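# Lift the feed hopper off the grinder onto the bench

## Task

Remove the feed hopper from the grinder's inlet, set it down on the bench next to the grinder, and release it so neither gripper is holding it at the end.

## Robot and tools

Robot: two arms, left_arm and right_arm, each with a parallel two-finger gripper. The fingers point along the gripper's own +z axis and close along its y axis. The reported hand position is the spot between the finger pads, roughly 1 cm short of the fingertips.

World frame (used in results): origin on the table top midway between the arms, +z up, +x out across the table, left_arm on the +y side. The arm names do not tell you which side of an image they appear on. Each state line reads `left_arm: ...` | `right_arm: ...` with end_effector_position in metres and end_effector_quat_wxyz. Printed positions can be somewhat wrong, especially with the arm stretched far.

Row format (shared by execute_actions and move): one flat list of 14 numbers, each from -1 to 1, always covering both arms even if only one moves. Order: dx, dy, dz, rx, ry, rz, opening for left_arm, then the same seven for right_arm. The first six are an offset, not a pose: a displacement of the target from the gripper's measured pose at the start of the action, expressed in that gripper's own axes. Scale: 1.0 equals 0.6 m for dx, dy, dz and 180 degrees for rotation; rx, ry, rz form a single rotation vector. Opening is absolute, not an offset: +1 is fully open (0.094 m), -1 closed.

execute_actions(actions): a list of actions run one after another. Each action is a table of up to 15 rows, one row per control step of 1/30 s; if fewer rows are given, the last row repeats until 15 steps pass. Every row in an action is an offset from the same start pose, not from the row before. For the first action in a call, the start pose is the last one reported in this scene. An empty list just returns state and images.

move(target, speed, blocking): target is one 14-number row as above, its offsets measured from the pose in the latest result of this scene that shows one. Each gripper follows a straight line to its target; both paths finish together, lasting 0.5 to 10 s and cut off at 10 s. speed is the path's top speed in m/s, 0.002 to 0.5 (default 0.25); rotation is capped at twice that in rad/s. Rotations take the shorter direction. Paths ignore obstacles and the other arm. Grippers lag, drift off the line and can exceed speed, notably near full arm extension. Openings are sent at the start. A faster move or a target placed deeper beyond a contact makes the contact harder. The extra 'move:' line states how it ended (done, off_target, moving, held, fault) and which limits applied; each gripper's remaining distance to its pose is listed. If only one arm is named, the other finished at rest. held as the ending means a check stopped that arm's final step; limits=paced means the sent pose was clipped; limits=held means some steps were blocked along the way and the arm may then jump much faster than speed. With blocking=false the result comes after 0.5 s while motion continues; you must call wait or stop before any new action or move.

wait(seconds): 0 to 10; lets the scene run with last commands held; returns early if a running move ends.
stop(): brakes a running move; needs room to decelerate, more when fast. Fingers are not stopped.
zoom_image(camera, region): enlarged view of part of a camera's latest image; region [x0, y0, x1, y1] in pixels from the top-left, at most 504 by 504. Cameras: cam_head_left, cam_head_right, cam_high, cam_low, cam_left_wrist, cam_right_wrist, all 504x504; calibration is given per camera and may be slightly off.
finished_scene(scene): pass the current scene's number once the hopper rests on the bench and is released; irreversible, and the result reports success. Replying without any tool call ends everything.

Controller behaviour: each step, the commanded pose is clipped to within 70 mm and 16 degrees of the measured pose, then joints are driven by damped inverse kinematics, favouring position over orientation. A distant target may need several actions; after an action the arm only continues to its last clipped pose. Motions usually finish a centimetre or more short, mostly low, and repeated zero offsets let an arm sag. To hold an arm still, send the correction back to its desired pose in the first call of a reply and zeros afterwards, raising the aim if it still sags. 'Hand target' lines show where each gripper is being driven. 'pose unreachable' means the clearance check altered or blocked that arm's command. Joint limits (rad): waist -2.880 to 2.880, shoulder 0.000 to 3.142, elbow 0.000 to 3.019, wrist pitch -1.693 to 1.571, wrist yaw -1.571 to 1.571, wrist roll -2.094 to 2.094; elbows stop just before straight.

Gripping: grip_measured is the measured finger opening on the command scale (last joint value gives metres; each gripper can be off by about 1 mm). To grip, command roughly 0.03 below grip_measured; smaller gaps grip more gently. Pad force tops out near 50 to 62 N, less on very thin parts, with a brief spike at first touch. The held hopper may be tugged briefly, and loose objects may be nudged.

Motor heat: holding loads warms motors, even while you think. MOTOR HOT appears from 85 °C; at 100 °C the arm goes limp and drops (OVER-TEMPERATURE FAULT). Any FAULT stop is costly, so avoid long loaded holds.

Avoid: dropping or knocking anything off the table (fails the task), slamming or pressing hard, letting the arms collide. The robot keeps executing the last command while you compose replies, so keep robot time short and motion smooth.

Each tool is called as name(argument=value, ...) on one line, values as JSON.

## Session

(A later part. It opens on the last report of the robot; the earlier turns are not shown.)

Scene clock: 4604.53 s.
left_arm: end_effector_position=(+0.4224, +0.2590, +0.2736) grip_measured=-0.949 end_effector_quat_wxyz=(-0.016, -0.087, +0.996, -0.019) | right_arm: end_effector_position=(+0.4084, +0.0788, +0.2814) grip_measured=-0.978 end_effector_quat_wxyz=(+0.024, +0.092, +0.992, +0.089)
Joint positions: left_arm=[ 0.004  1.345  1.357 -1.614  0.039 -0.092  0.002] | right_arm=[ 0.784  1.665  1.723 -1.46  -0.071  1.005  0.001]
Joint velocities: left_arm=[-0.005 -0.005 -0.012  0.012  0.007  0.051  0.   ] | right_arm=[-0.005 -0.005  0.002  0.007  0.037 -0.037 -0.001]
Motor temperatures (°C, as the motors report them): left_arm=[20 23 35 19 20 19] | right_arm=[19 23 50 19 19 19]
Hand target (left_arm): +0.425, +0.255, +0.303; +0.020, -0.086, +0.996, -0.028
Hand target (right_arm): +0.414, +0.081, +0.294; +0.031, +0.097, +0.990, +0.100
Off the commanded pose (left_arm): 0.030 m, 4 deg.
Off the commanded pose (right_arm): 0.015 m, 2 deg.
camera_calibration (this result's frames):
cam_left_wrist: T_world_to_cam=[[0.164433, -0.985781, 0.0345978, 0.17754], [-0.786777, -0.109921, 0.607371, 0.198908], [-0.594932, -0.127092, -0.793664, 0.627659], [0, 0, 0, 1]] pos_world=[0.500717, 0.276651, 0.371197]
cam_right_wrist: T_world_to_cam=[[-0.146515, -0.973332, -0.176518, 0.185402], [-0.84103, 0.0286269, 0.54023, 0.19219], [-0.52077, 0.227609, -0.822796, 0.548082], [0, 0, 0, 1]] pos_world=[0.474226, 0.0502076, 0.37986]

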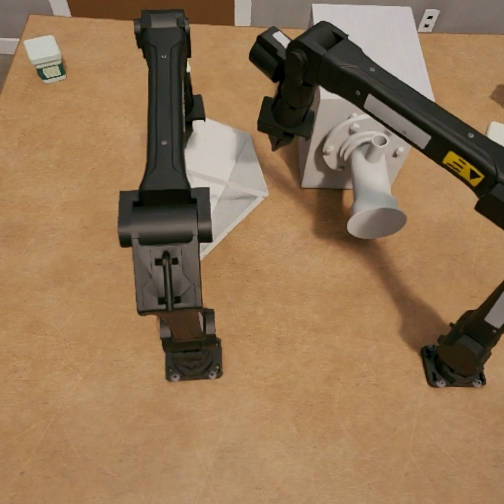

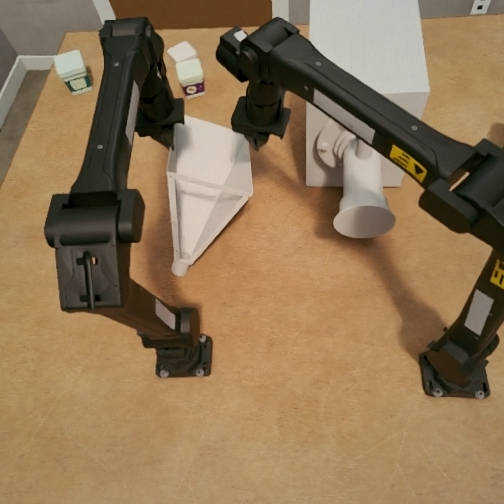

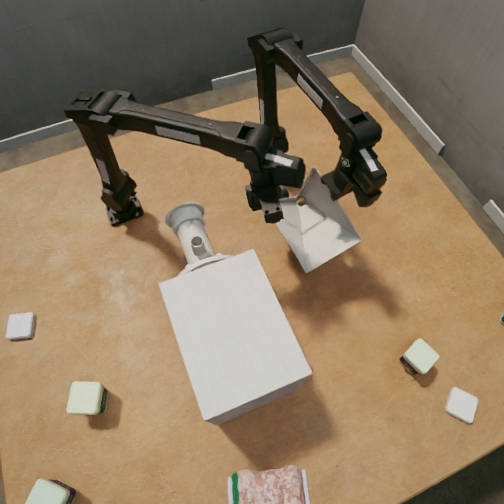

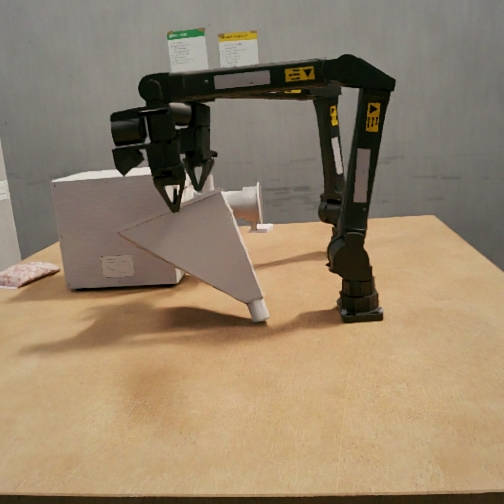

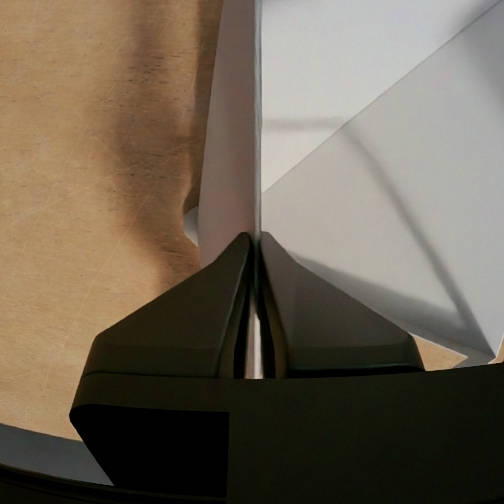

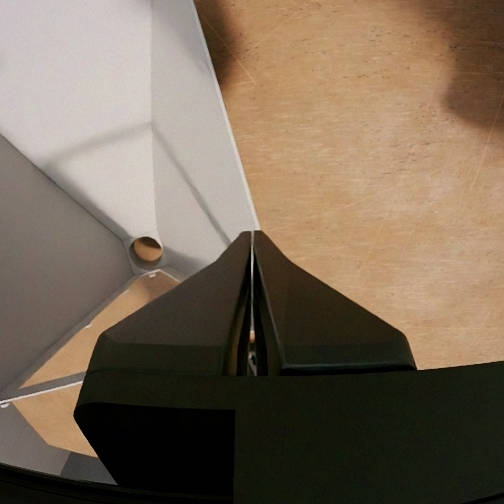

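execute_actions(actions=[[[-0.0455,-0.0086,-0.0147,-0.0044,0.0251,-0.001,-0.99,-0.0083,-0.0202,-0.0714,0,0,0,-0.98]]])

Scene clock: 4669.67 s.
left_arm: end_effector_position=(+0.4406, +0.2632, +0.2399) grip_measured=-0.949 end_effector_quat_wxyz=(-0.104, -0.093, +0.990, -0.009) | right_arm: end_effector_position=(+0.3994, +0.0546, +0.3006) grip_measured=-0.978 end_effector_quat_wxyz=(+0.011, +0.094, +0.993, +0.072)
Joint positions: left_arm=[ 0.003  1.51   1.425 -1.695  0.021 -0.104  0.002] | right_arm=[ 0.764  1.634  1.739 -1.551 -0.074  0.988  0.001]
Joint velocities: left_arm=[ 0.005 -0.024 -0.002 -0.002 -0.007 -0.022  0.   ] | right_arm=[-0.015 -0.005 -0.002 -0.007 -0.037 -0.037 -0.001]
Motor temperatures (°C, as the motors report them): left_arm=[20 24 35 19 20 19] | right_arm=[19 24 50 19 19 19]
Hand target (left_arm): +0.448, +0.259, +0.281; -0.053, -0.087, +0.995, -0.015
Hand target (right_arm): +0.407, +0.058, +0.321; +0.024, +0.092, +0.992, +0.089
Off the commanded pose (left_arm): 0.043 m, 6 deg.
Off the commanded pose (right_arm): 0.023 m, 2 deg.
joint sent to its limit (left arm) — the command would take joint 4 (wrist pitch) past its lower limit, so that joint was sent only as far as its limit.
camera_calibration (this result's frames):
cam_left_wrist: T_world_to_cam=[[0.177011, -0.984209, -0.00044374, 0.182304], [-0.665223, -0.119974, 0.736943, 0.152214], [-0.725359, -0.130152, -0.675955, 0.642374], [0, 0, 0, 1]] pos_world=[0.534938, 0.281293, 0.322124]
cam_right_wrist: T_world_to_cam=[[-0.153387, -0.978007, -0.141331, 0.156357], [-0.824482, 0.047825, 0.563864, 0.160151], [-0.544704, 0.203014, -0.813685, 0.572841], [0, 0, 0, 1]] pos_world=[0.468054, 0.0289647, 0.397907]

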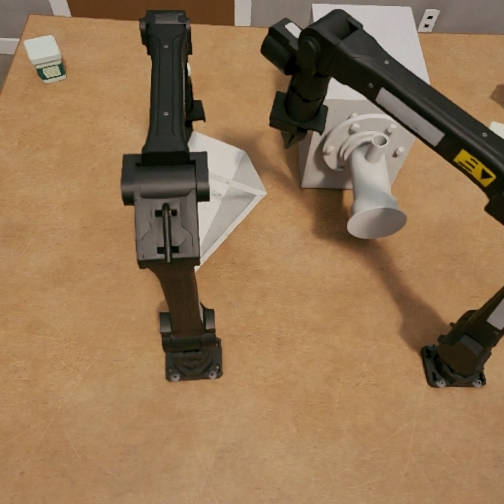

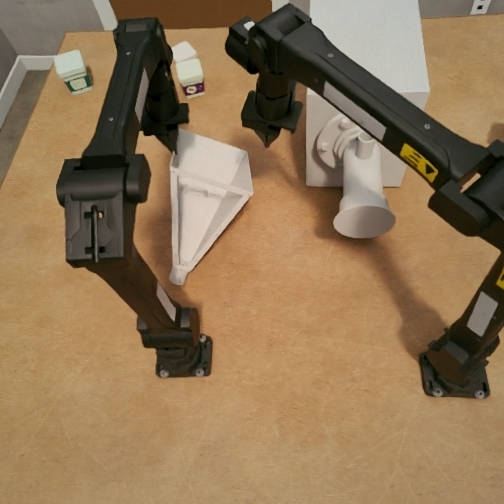

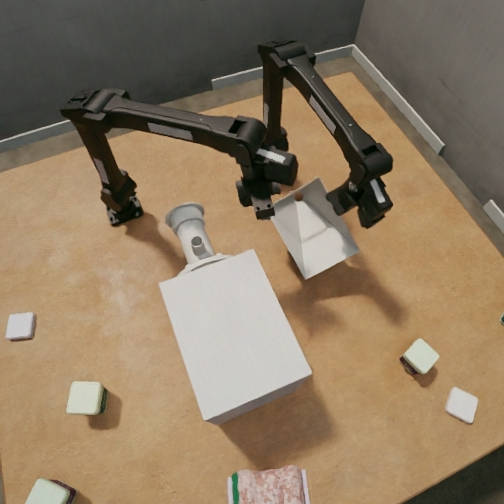

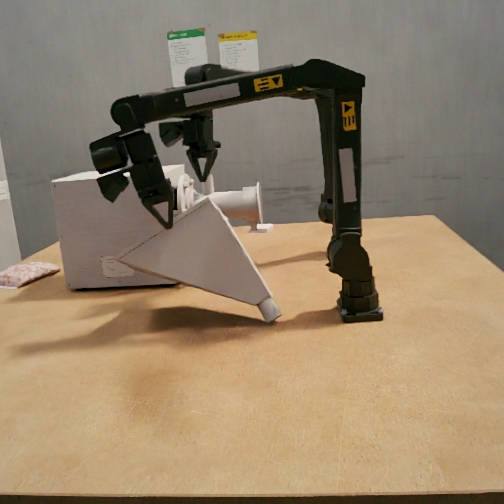

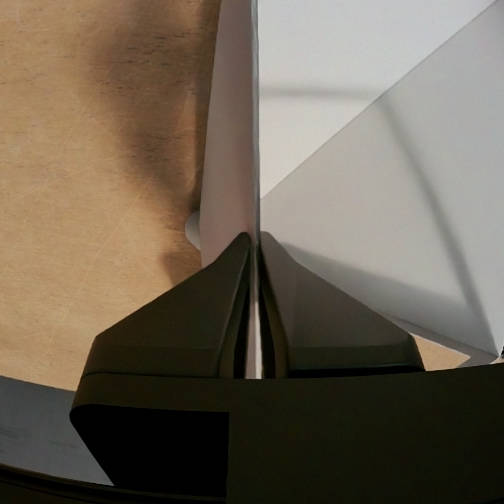

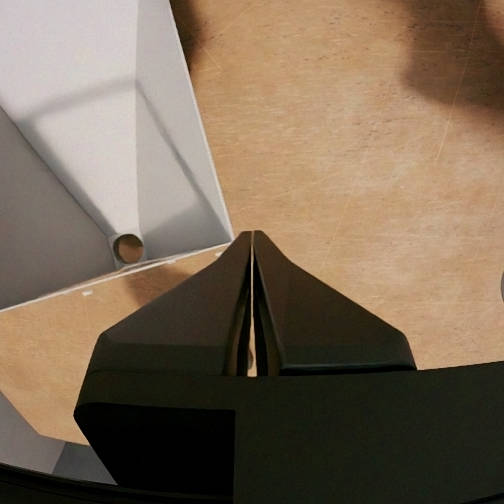

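execute_actions(actions=[[[-0.0386,-0.013,-0.0184,-0.0029,0.0156,-0.0006,-0.99,-0.003,0.015,-0.082,0,0,0,-0.98]]])

Scene clock: 4680.77 s.
left_arm: end_effector_position=(+0.4536, +0.2657, +0.2136) grip_measured=-0.949 end_effector_quat_wxyz=(-0.140, -0.101, +0.985, -0.002) | right_arm: end_effector_position=(+0.3951, +0.0501, +0.3396) grip_measured=-0.978 end_effector_quat_wxyz=(+0.003, +0.093, +0.994, +0.063)
Joint positions: left_arm=[ 0.002  1.597  1.446 -1.701  0.01  -0.125  0.002] | right_arm=[ 0.764  1.65   1.864 -1.683 -0.074  0.987  0.001]
Joint velocities: left_arm=[ 0.005 -0.005 -0.012  0.017  0.022  0.022  0.001] | right_arm=[-0.005  0.005  0.002 -0.017  0.007 -0.007  0.   ]
Motor temperatures (°C, as the motors report them): left_arm=[20 24 35 19 20 19] | right_arm=[19 24 50 19 19 19]
Hand target (left_arm): +0.465, +0.260, +0.245; -0.098, -0.093, +0.991, -0.008
Hand target (right_arm): +0.400, +0.056, +0.351; +0.011, +0.093, +0.993, +0.072
Off the commanded pose (left_arm): 0.035 m, 2 deg.
Off the commanded pose (right_arm): 0.014 m, 1 deg.
joint sent to its limit (left arm) — the command would take joint 4 (wrist pitch) past its lower limit, so that joint was sent only as far as its limit.
camera_calibration (this result's frames):
cam_left_wrist: T_world_to_cam=[[0.191434, -0.981202, -0.0244098, 0.180203], [-0.60765, -0.13801, 0.782122, 0.149498], [-0.770788, -0.134892, -0.622647, 0.644778], [0, 0, 0, 1]] pos_world=[0.553333, 0.284423, 0.288942]
cam_right_wrist: T_world_to_cam=[[-0.154373, -0.980345, -0.122851, 0.151087], [-0.815496, 0.05623, 0.576025, 0.126696], [-0.557795, 0.189107, -0.808148, 0.607077], [0, 0, 0, 1]] pos_world=[0.465268, 0.0261903, 0.436189]

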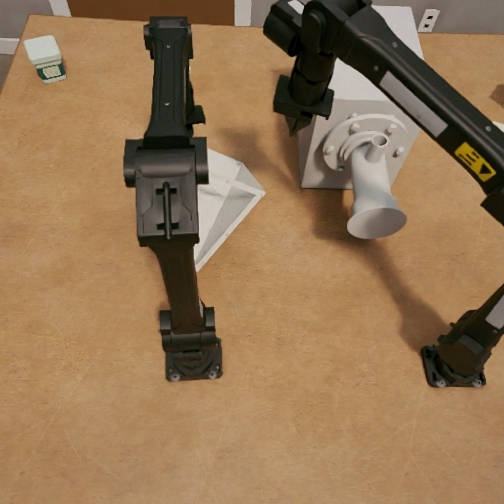

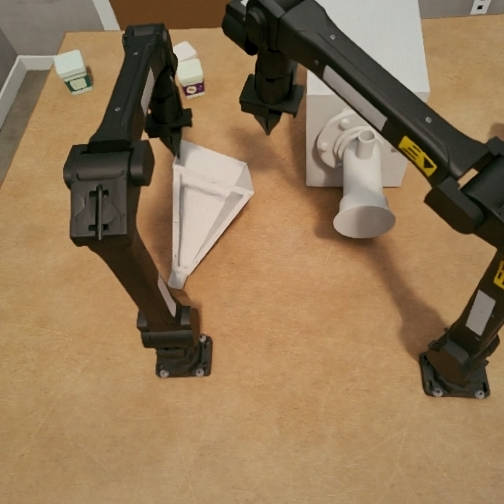

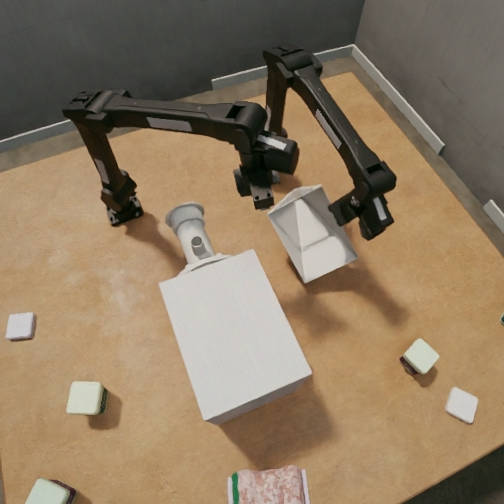

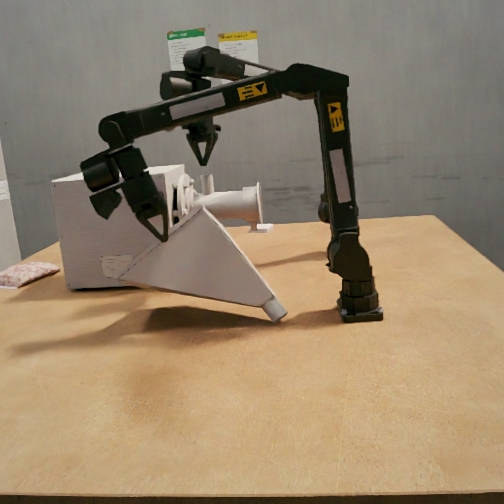

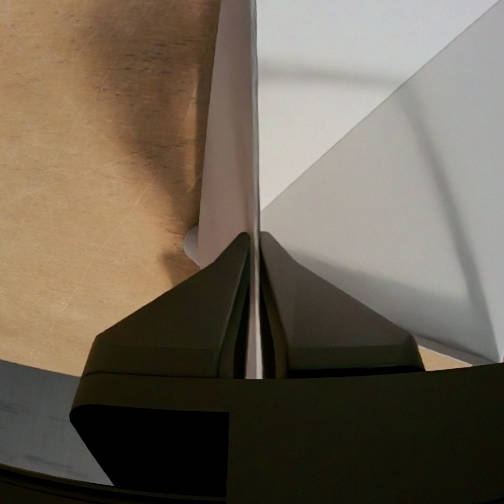

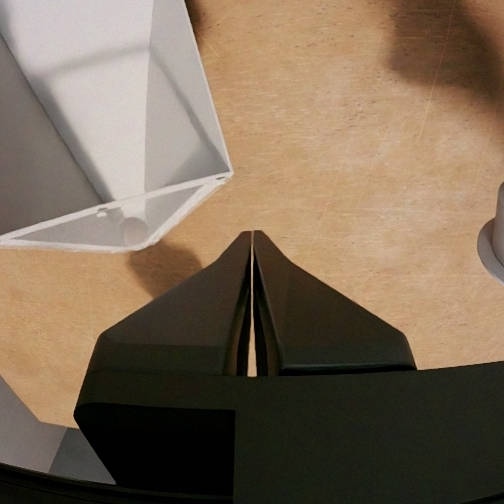

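execute_actions(actions=[[[-0.0339,-0.0126,-0.0205,-0.0025,0.0125,-0.0004,-0.99,-0.005,0.008,-0.03,0,0,0,-0.98]],[[-0.0339,-0.0126,-0.0205,-0.0025,0.0125,-0.0004,-0.99,-0.005,0.008,-0.03,0,0,0,-0.98]]])

Scene clock: 4695.10 s.
left_arm: end_effector_position=(+0.4688, +0.2711, +0.1734) grip_measured=-0.949 end_effector_quat_wxyz=(-0.189, -0.109, +0.976, +0.014) | right_arm: end_effector_position=(+0.3924, +0.0474, +0.3393) grip_measured=-0.978 end_effector_quat_wxyz=(-0.002, +0.094, +0.994, +0.057)
Joint positions: left_arm=[ 0.001  1.721  1.475 -1.705 -0.016 -0.147  0.002] | right_arm=[ 0.764  1.65   1.864 -1.698 -0.074  0.987  0.001]
Joint velocities: left_arm=[-0.005 -0.015  0.012 -0.007 -0.037 -0.007 -0.   ] | right_arm=[-0.015  0.005 -0.002 -0.002 -0.051 -0.066  0.   ]
Motor temperatures (°C, as the motors report them): left_arm=[20 24 35 19 20 19] | right_arm=[19 24 50 19 19 19]
Hand target (left_arm): +0.485, +0.265, +0.193; -0.158, -0.110, +0.981, +0.007
Hand target (right_arm): +0.395, +0.049, +0.357; +0.010, +0.094, +0.993, +0.071
Off the commanded pose (left_arm): 0.027 m, 1 deg.
Off the commanded pose (right_arm): 0.019 m, 0 deg.
joint sent to its limit (left arm) — the command would take joint 4 (wrist pitch) past its lower limit, so that joint was sent only as far as its limit.
joint sent to its limit (right arm) — the command would take joint 4 (wrist pitch) past its lower limit, so that joint was sent only as far as its limit.
camera_calibration (this result's frames):
cam_left_wrist: T_world_to_cam=[[0.199109, -0.977656, -0.0674129, 0.184557], [-0.523096, -0.1642, 0.836306, 0.149013], [-0.828689, -0.131252, -0.544102, 0.64472], [0, 0, 0, 1]] pos_world=[0.575473, 0.289522, 0.238614]
cam_right_wrist: T_world_to_cam=[[-0.155648, -0.981647, -0.110196, 0.144222], [-0.809145, 0.0627108, 0.584253, 0.119283], [-0.56662, 0.180102, -0.804055, 0.608314], [0, 0, 0, 1]] pos_world=[0.463648, 0.0245365, 0.435319]

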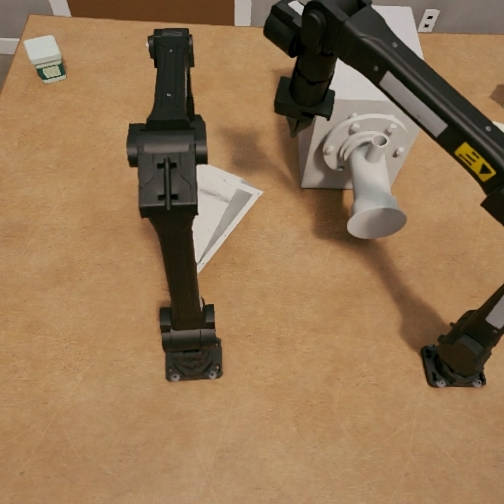

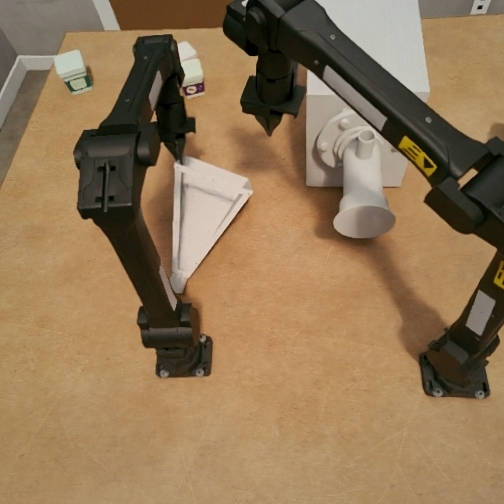

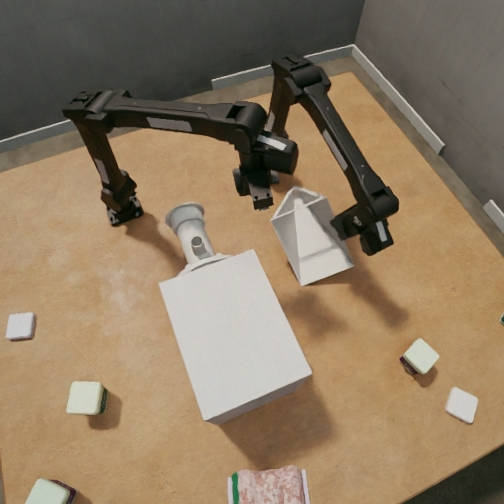

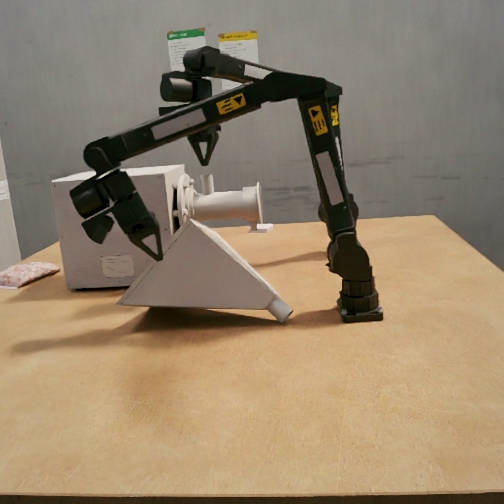

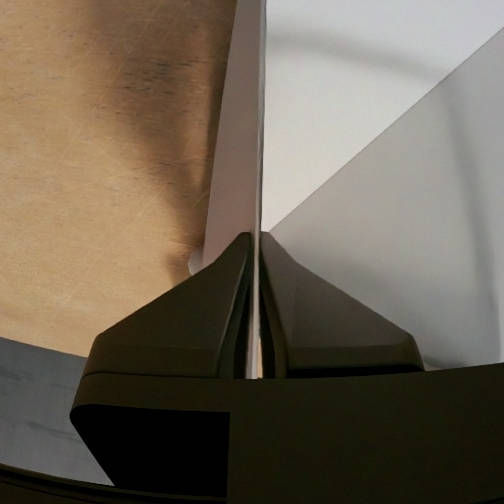

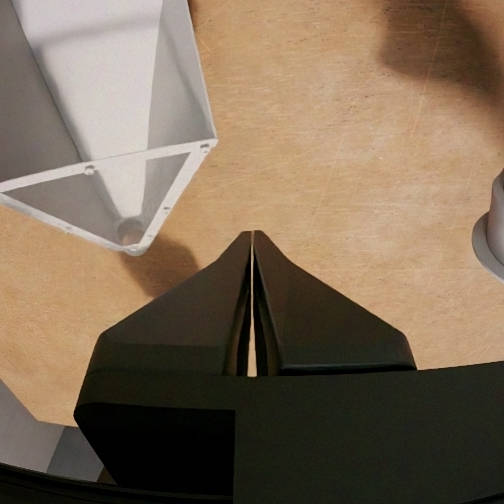

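execute_actions(actions=[[[-0.0254,-0.0111,-0.0216,-0.0021,0.0093,-0.0001,-0.99,-0.005,0.008,-0.03,0,-0.01,0,-0.98]]])

zoom_image(camera="cam_low", region=[60, 180, 380, 360])

Scene clock: 4707.30 s.
left_arm: end_effector_position=(+0.4706, +0.2741, +0.1704) grip_measured=-0.954 end_effector_quat_wxyz=(-0.192, -0.102, +0.976, +0.021) | right_arm: end_effector_position=(+0.3954, +0.0444, +0.3390) grip_measured=-0.978 end_effector_quat_wxyz=(+0.008, +0.095, +0.994, +0.049)
Joint positions: left_arm=[ 0.001  1.733  1.48  -1.706 -0.032 -0.136  0.002] | right_arm=[ 0.764  1.65   1.864 -1.698 -0.049  0.988  0.001]
Joint velocities: left_arm=[ 0.005 -0.015 -0.002  0.002 -0.022  0.007 -0.   ] | right_arm=[-0.005  0.005 -0.002  0.002  0.051 -0.066 -0.001]
Motor temperatures (°C, as the motors report them): left_arm=[20 24 35 19 20 19] | right_arm=[19 24 50 19 19 19]
Hand target (left_arm): +0.488, +0.268, +0.179; -0.174, -0.109, +0.979, +0.015
Hand target (right_arm): +0.396, +0.049, +0.357; +0.020, +0.095, +0.993, +0.063
Off the commanded pose (left_arm): 0.021 m, 2 deg.
Off the commanded pose (right_arm): 0.019 m, 1 deg.
joint sent to its limit (left arm) — the command would take joint 4 (wrist pitch) past its lower limit, so that joint was sent only as far as its limit.
joint sent to its limit (right arm) — the command would take joint 4 (wrist pitch) past its lower limit, so that joint was sent only as far as its limit.
camera_calibration (this result's frames):
cam_left_wrist: T_world_to_cam=[[0.182123, -0.980094, -0.0790405, 0.19754], [-0.519163, -0.164115, 0.838771, 0.15067], [-0.835046, -0.111724, -0.538717, 0.641702], [0, 0, 0, 1]] pos_world=[0.578096, 0.290029, 0.234932]
cam_right_wrist: T_world_to_cam=[[-0.156682, -0.982976, -0.0959655, 0.137406], [-0.819072, 0.0750293, 0.568763, 0.130721], [-0.55188, 0.167718, -0.816884, 0.609439], [0, 0, 0, 1]] pos_world=[0.464936, 0.023045, 0.436678]

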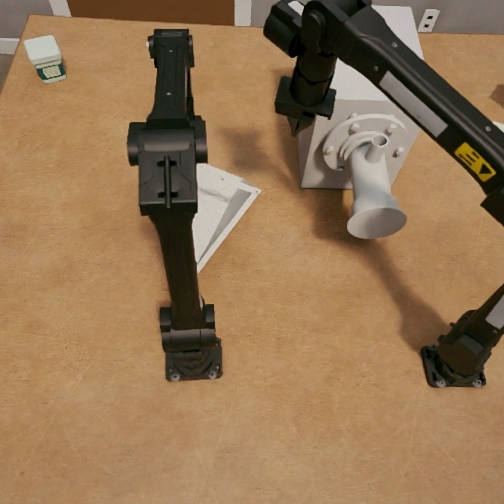

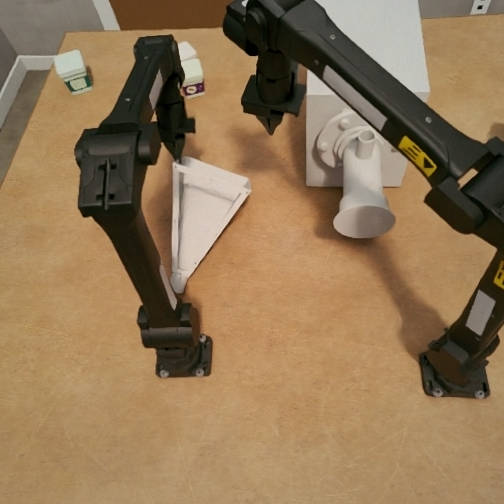

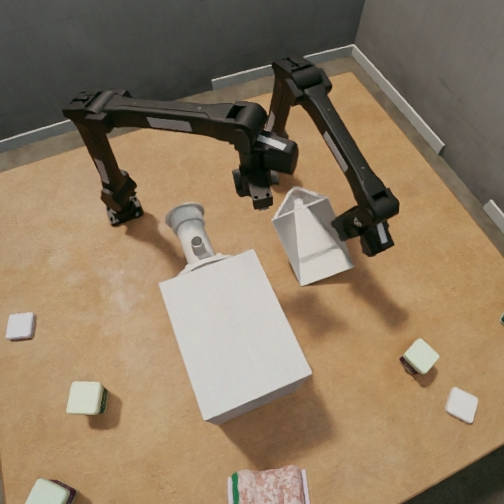

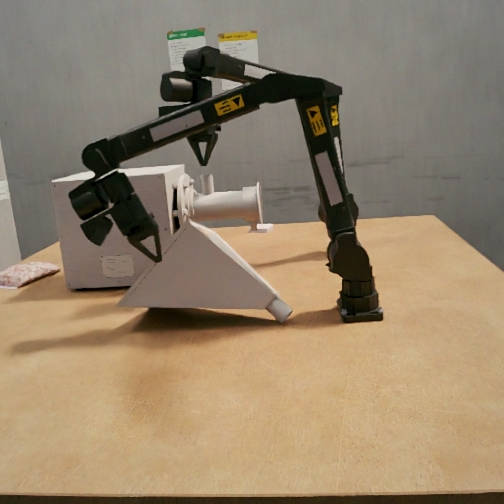

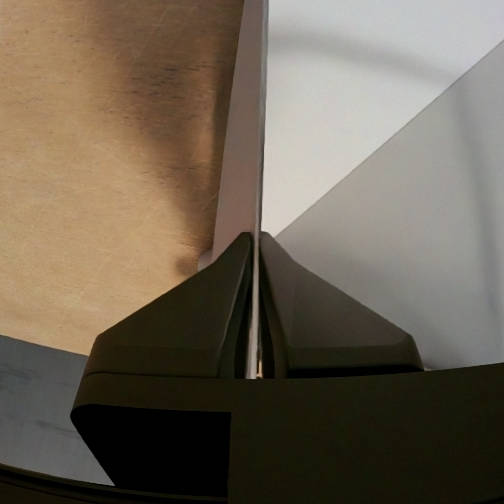

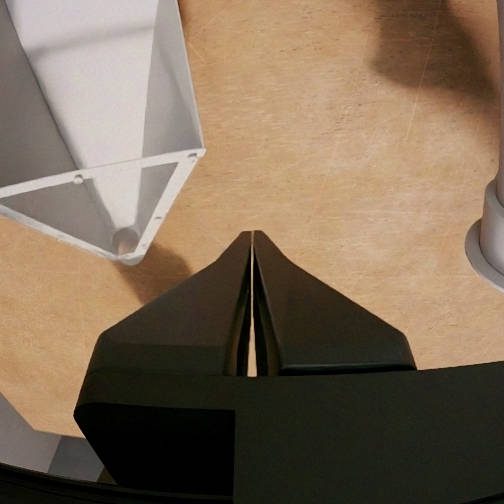

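Region (60, 180, 380, 360) of cam_low's 504x504 image, scaled by 1.575, with more detail than that image has; it fills the top 284 rows of this view, and the rest is white.

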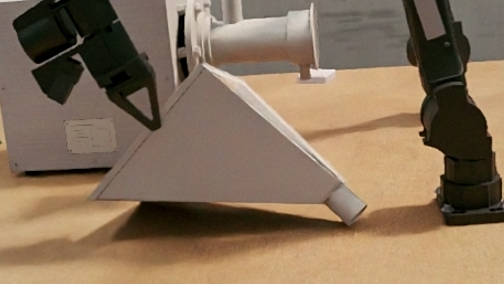

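execute_actions(actions=[[[-0.0186,0.0216,0.016,0.0213,0.0103,0.0094,-0.99,-0.005,0.008,-0.03,0,-0.01,0,-0.98]]])

zoom_image(camera="cam_low", region=[60, 180, 380, 360])

Scene clock: 4727.97 s.
left_arm: end_effector_position=(+0.4700, +0.2901, +0.1539) grip_measured=-0.963 end_effector_quat_wxyz=(-0.212, -0.083, +0.974, -0.013) | right_arm: end_effector_position=(+0.3983, +0.0417, +0.3389) grip_measured=-0.978 end_effector_quat_wxyz=(+0.018, +0.096, +0.994, +0.041)
Joint positions: left_arm=[ 0.054  1.773  1.48  -1.706  0.006 -0.037  0.002] | right_arm=[ 0.765  1.65   1.864 -1.698 -0.025  0.989  0.001]
Joint velocities: left_arm=[-0.015  0.005 -0.002 -0.002 -0.022 -0.081 -0.001] | right_arm=[-0.015  0.005 -0.012 -0.007 -0.066 -0.007 -0.002]
Motor temperatures (°C, as the motors report them): left_arm=[20 24 35 19 20 19] | right_arm=[19 24 50 19 19 19]
Hand target (left_arm): +0.475, +0.289, +0.159; -0.204, -0.094, +0.974, -0.016
Hand target (right_arm): +0.398, +0.046, +0.357; +0.030, +0.095, +0.993, +0.055
Off the commanded pose (left_arm): 0.006 m, 2 deg.
Off the commanded pose (right_arm): 0.019 m, 1 deg.
joint sent to its limit (left arm) — the command would take joint 4 (wrist pitch) past its lower limit, so that joint was sent only as far as its limit.
joint sent to its limit (right arm) — the command would take joint 4 (wrist pitch) past its lower limit, so that joint was sent only as far as its limit.
camera_calibration (this result's frames):
cam_left_wrist: T_world_to_cam=[[0.159075, -0.987239, -0.00733195, 0.213893], [-0.493267, -0.0859093, 0.865626, 0.127846], [-0.855209, -0.134083, -0.500638, 0.644269], [0, 0, 0, 1]] pos_world=[0.580022, 0.308532, 0.213447]
cam_right_wrist: T_world_to_cam=[[-0.157959, -0.984037, -0.0819807, 0.130912], [-0.828532, 0.0869137, 0.553155, 0.141925], [-0.5372, 0.1553, -0.829035, 0.610149], [0, 0, 0, 1]] pos_world=[0.46604, 0.0217308, 0.438061]

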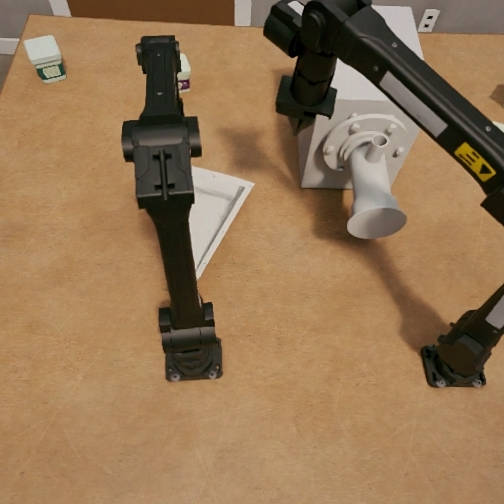

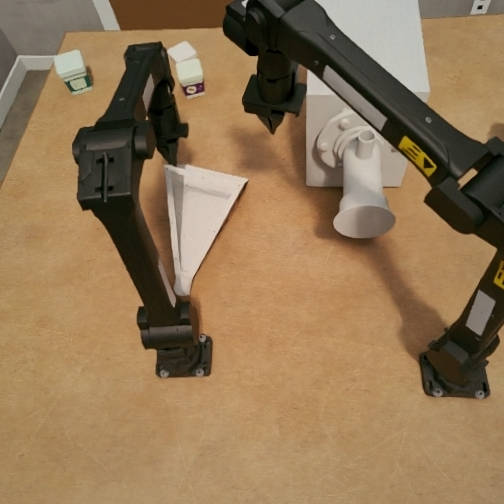

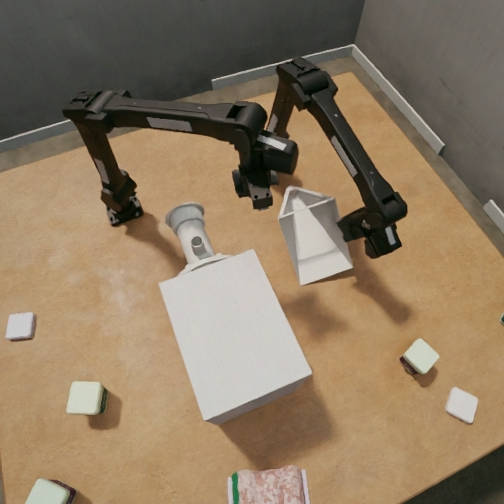

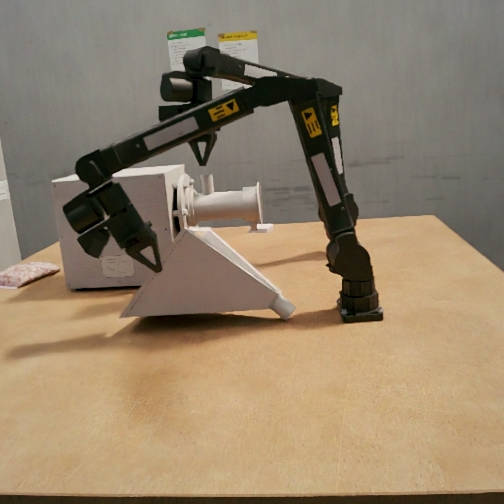

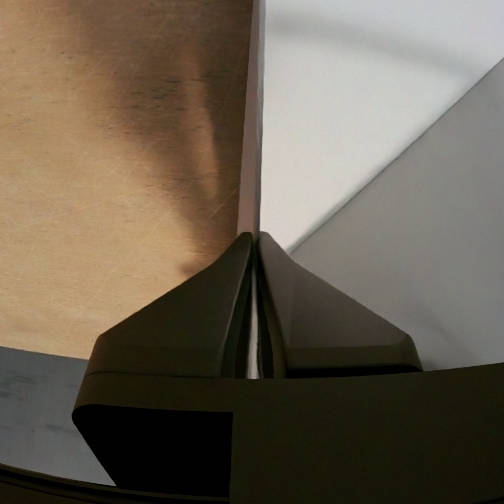

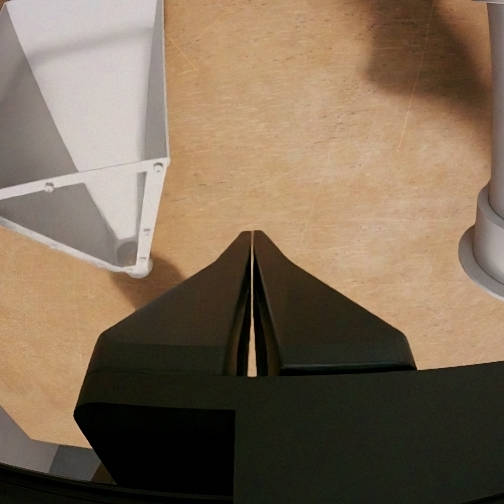

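Region (60, 180, 380, 360) of cam_low's 504x504 image, scaled by 1.575, with more detail than that image has; it fills the top 284 rows of this view, and the rest is white.

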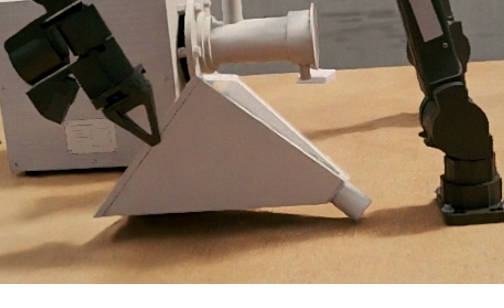

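execute_actions(actions=[[[-0.014,0.0154,0.0121,0.0159,0.0075,0.0073,-0.99,-0.005,0.008,-0.03,0,-0.01,0,-0.98]]])

zoom_image(camera="cam_low", region=[60, 180, 380, 360])

zoom_image(camera="cam_high", region=[220, 140, 440, 330])

Scene clock: 4740.53 s.
left_arm: end_effector_position=(+0.4695, +0.2987, +0.1416) grip_measured=-0.965 end_effector_quat_wxyz=(-0.224, -0.068, +0.971, -0.040) | right_arm: end_effector_position=(+0.4012, +0.0388, +0.3388) grip_measured=-0.978 end_effector_quat_wxyz=(+0.027, +0.096, +0.994, +0.033)
Joint positions: left_arm=[ 0.086  1.804  1.48  -1.706  0.037  0.033  0.002] | right_arm=[ 0.765  1.65   1.864 -1.698  0.     0.989  0.001]
Joint velocities: left_arm=[-0.005 -0.015 -0.007 -0.012  0.095  0.022  0.001] | right_arm=[ 0.005  0.024 -0.012 -0.007 -0.066  0.051 -0.   ]
Motor temperatures (°C, as the motors report them): left_arm=[20 24 33 19 20 19] | right_arm=[19 24 50 19 19 19]
Hand target (left_arm): +0.473, +0.300, +0.144; -0.220, -0.077, +0.972, -0.041
Hand target (right_arm): +0.401, +0.044, +0.357; +0.039, +0.096, +0.993, +0.048
Off the commanded pose (left_arm): 0.004 m, 1 deg.
Off the commanded pose (right_arm): 0.019 m, 1 deg.
joint sent to its limit (left arm) — the command would take joint 4 (wrist pitch) past its lower limit, so that joint was sent only as far as its limit.
joint sent to its limit (right arm) — the command would take joint 4 (wrist pitch) past its lower limit, so that joint was sent only as far as its limit.
camera_calibration (this result's frames):
cam_left_wrist: T_world_to_cam=[[0.140937, -0.988753, 0.0500393, 0.223181], [-0.476669, -0.0234713, 0.878769, 0.110652], [-0.867712, -0.147703, -0.474616, 0.645031], [0, 0, 0, 1]] pos_world=[0.580991, 0.318542, 0.197736]
cam_right_wrist: T_world_to_cam=[[-0.159117, -0.984929, -0.0677969, 0.124265], [-0.837892, 0.0984068, 0.536892, 0.153429], [-0.522129, 0.142235, -0.840923, 0.610598], [0, 0, 0, 1]] pos_world=[0.467141, 0.020445, 0.439516]

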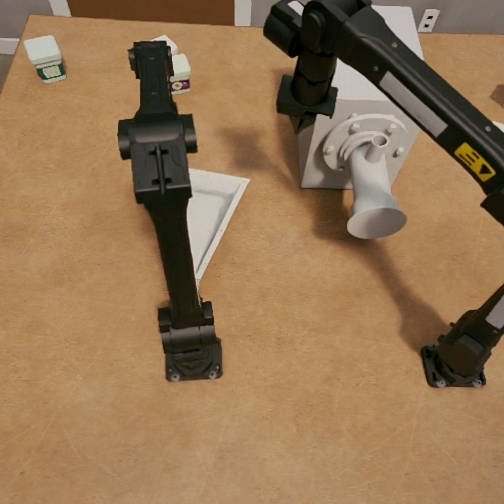

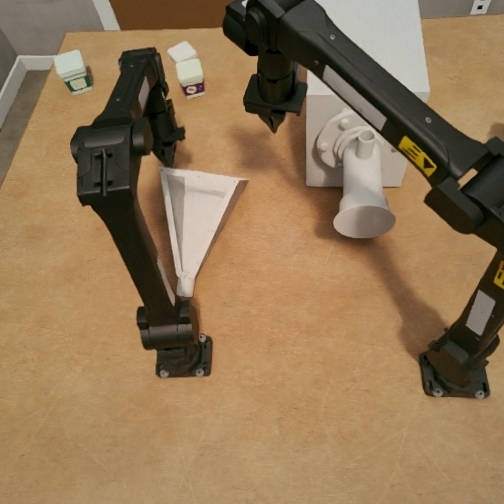

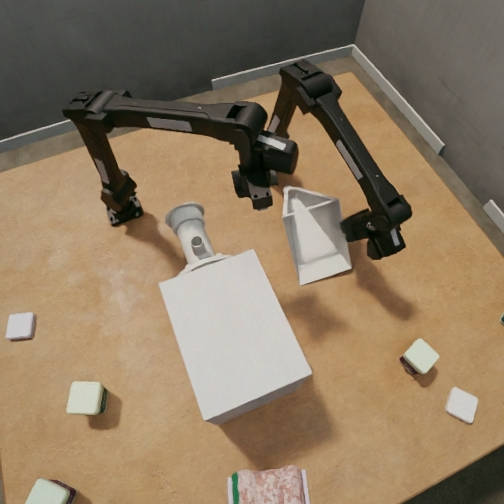

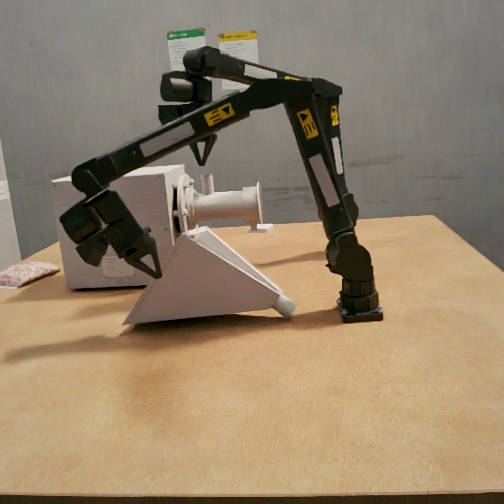

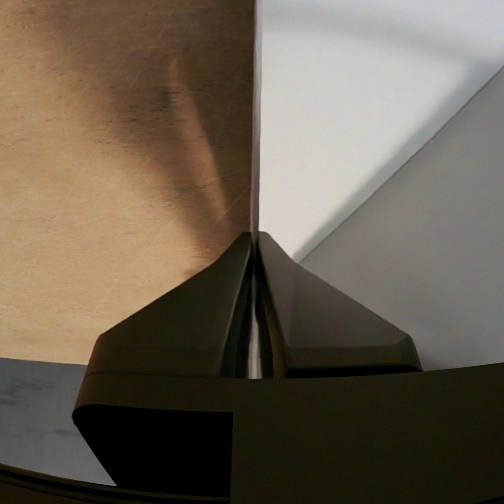

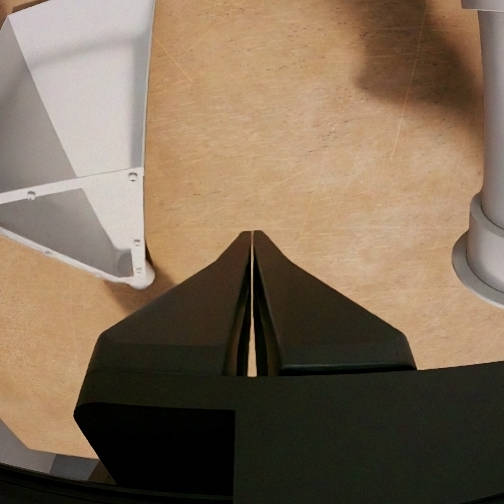

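Region (60, 180, 380, 360) of cam_low's 504x504 image, scaled by 1.575, with more detail than that image has; it fills the top 284 rows of this view, and the rest is white.

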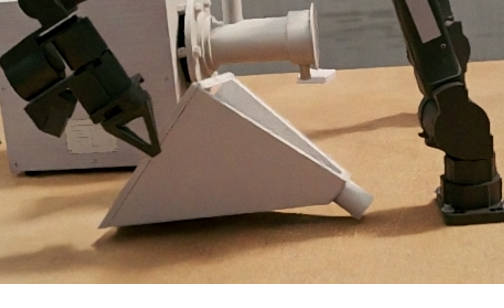

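Region (220, 140, 440, 330) of cam_high's 504x504 image, scaled by 2.291, with more detail than that image has; it fills the top 435 rows of this view, and the rest is white.

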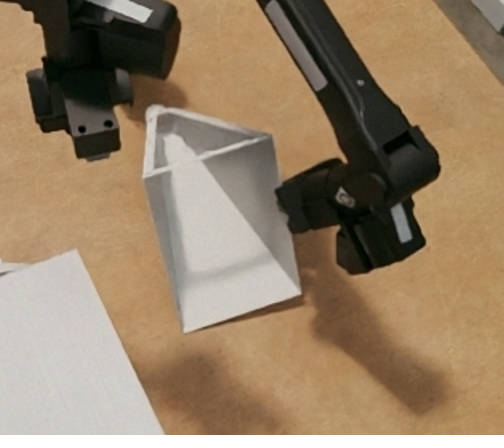

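execute_actions(actions=[[[0,0,0,0,0,0,-0.93,-0.005,0.008,-0.03,0,-0.01,0,-0.98],[0,0,0,0,0,0,-0.9,-0.005,0.008,-0.03,0,-0.01,0,-0.98],[0,0,0,0,0,0,-0.87,-0.005,0.008,-0.03,0,-0.01,0,-0.98],[0,0,0,0,0,0,-0.84,-0.005,0.008,-0.03,0,-0.01,0,-0.98],[0,0,0,0,0,0,-0.8,-0.005,0.008,-0.03,0,-0.01,0,-0.98],[0,0,0,0,0,0,-0.75,-0.005,0.008,-0.03,0,-0.01,0,-0.98],[0,0,0,0,0,0,-0.7,-0.005,0.008,-0.03,0,-0.01,0,-0.98]]])

zoom_image(camera="cam_low", region=[60, 180, 380, 360])

Scene clock: 4752.70 s.
left_arm: end_effector_position=(+0.4681, +0.2992, +0.1403) grip_measured=-0.703 end_effector_quat_wxyz=(-0.226, -0.066, +0.971, -0.038) | right_arm: end_effector_position=(+0.4042, +0.0359, +0.3389) grip_measured=-0.978 end_effector_quat_wxyz=(+0.037, +0.097, +0.994, +0.026)
Joint positions: left_arm=[ 0.086  1.804  1.475 -1.705  0.032  0.035  0.014] | right_arm=[ 0.766  1.65   1.864 -1.698  0.025  0.99   0.001]
Joint velocities: left_arm=[-0.005 -0.024  0.002 -0.007 -0.081 -0.051 -0.   ] | right_arm=[-0.005 -0.024 -0.007  0.017 -0.066  0.022  0.   ]
Motor temperatures (°C, as the motors report them): left_arm=[20 24 32 19 20 19] | right_arm=[19 24 50 19 19 19]
Hand target (left_arm): +0.469, +0.299, +0.142; -0.224, -0.068, +0.971, -0.040
Hand target (right_arm): +0.403, +0.041, +0.357; +0.049, +0.097, +0.993, +0.040
Off the commanded pose (left_arm): 0.002 m, 0 deg.
Off the commanded pose (right_arm): 0.019 m, 1 deg.
joint sent to its limit (right arm) — the command would take joint 4 (wrist pitch) past its lower limit, so that joint was sent only as far as its limit.
camera_calibration (this result's frames):
cam_left_wrist: T_world_to_cam=[[0.137929, -0.989324, 0.0470418, 0.225937], [-0.47337, -0.0241269, 0.880533, 0.109534], [-0.869998, -0.143719, -0.471644, 0.642709], [0, 0, 0, 1]] pos_world=[0.579843, 0.318537, 0.196053]
cam_right_wrist: T_world_to_cam=[[-0.160544, -0.985582, -0.0534273, 0.117621], [-0.847082, 0.109795, 0.519997, 0.165187], [-0.506633, 0.128739, -0.852496, 0.61074], [0, 0, 0, 1]] pos_world=[0.468231, 0.019162, 0.441041]

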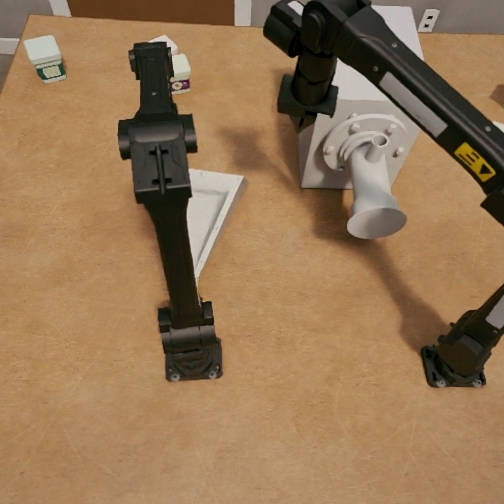

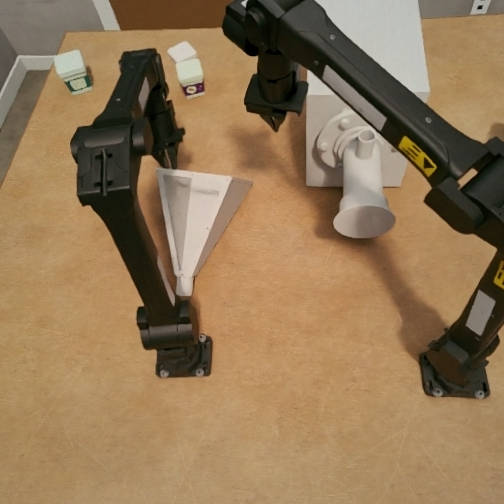

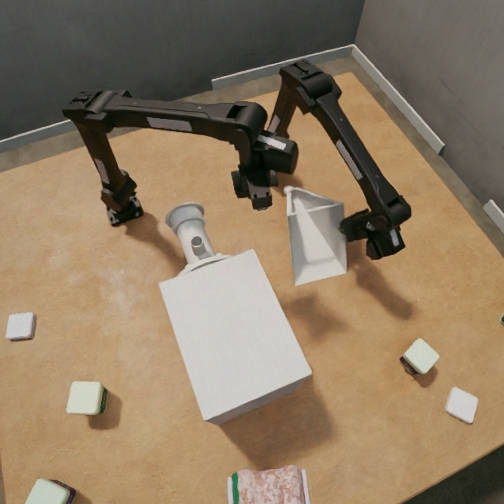

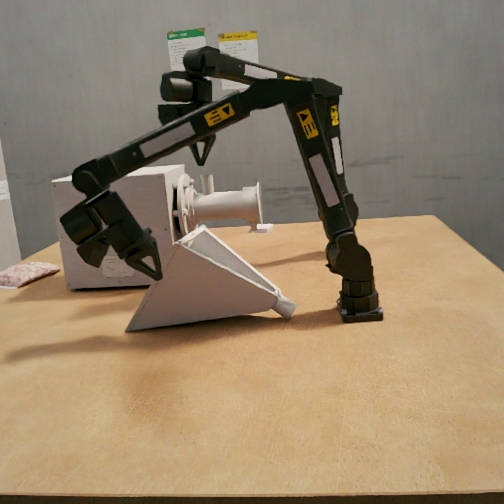

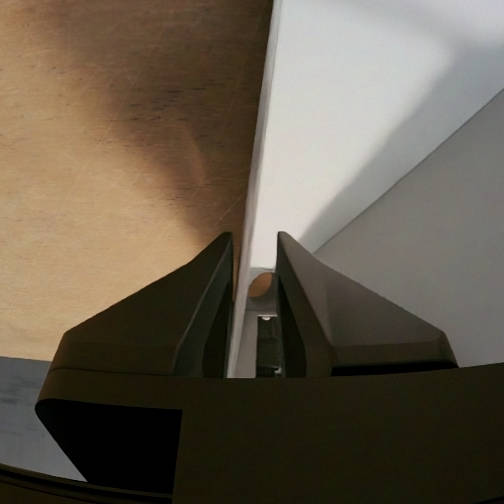

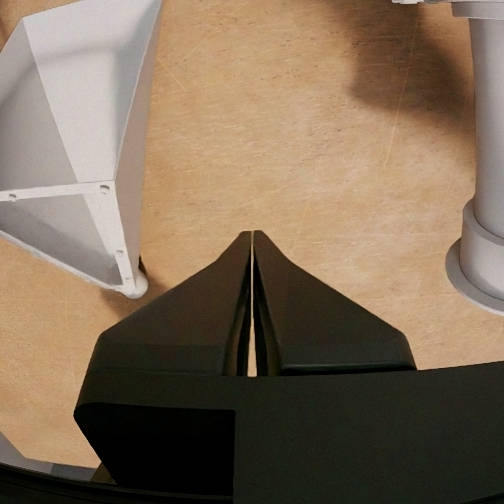

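Region (60, 180, 380, 360) of cam_low's 504x504 image, scaled by 1.575, with more detail than that image has; it fills the top 284 rows of this view, and the rest is white.

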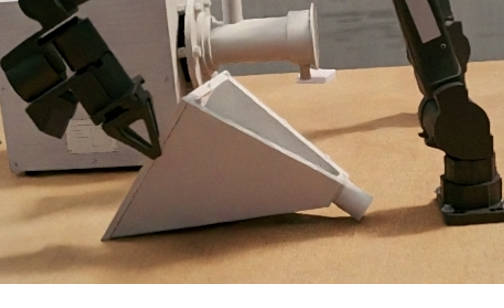

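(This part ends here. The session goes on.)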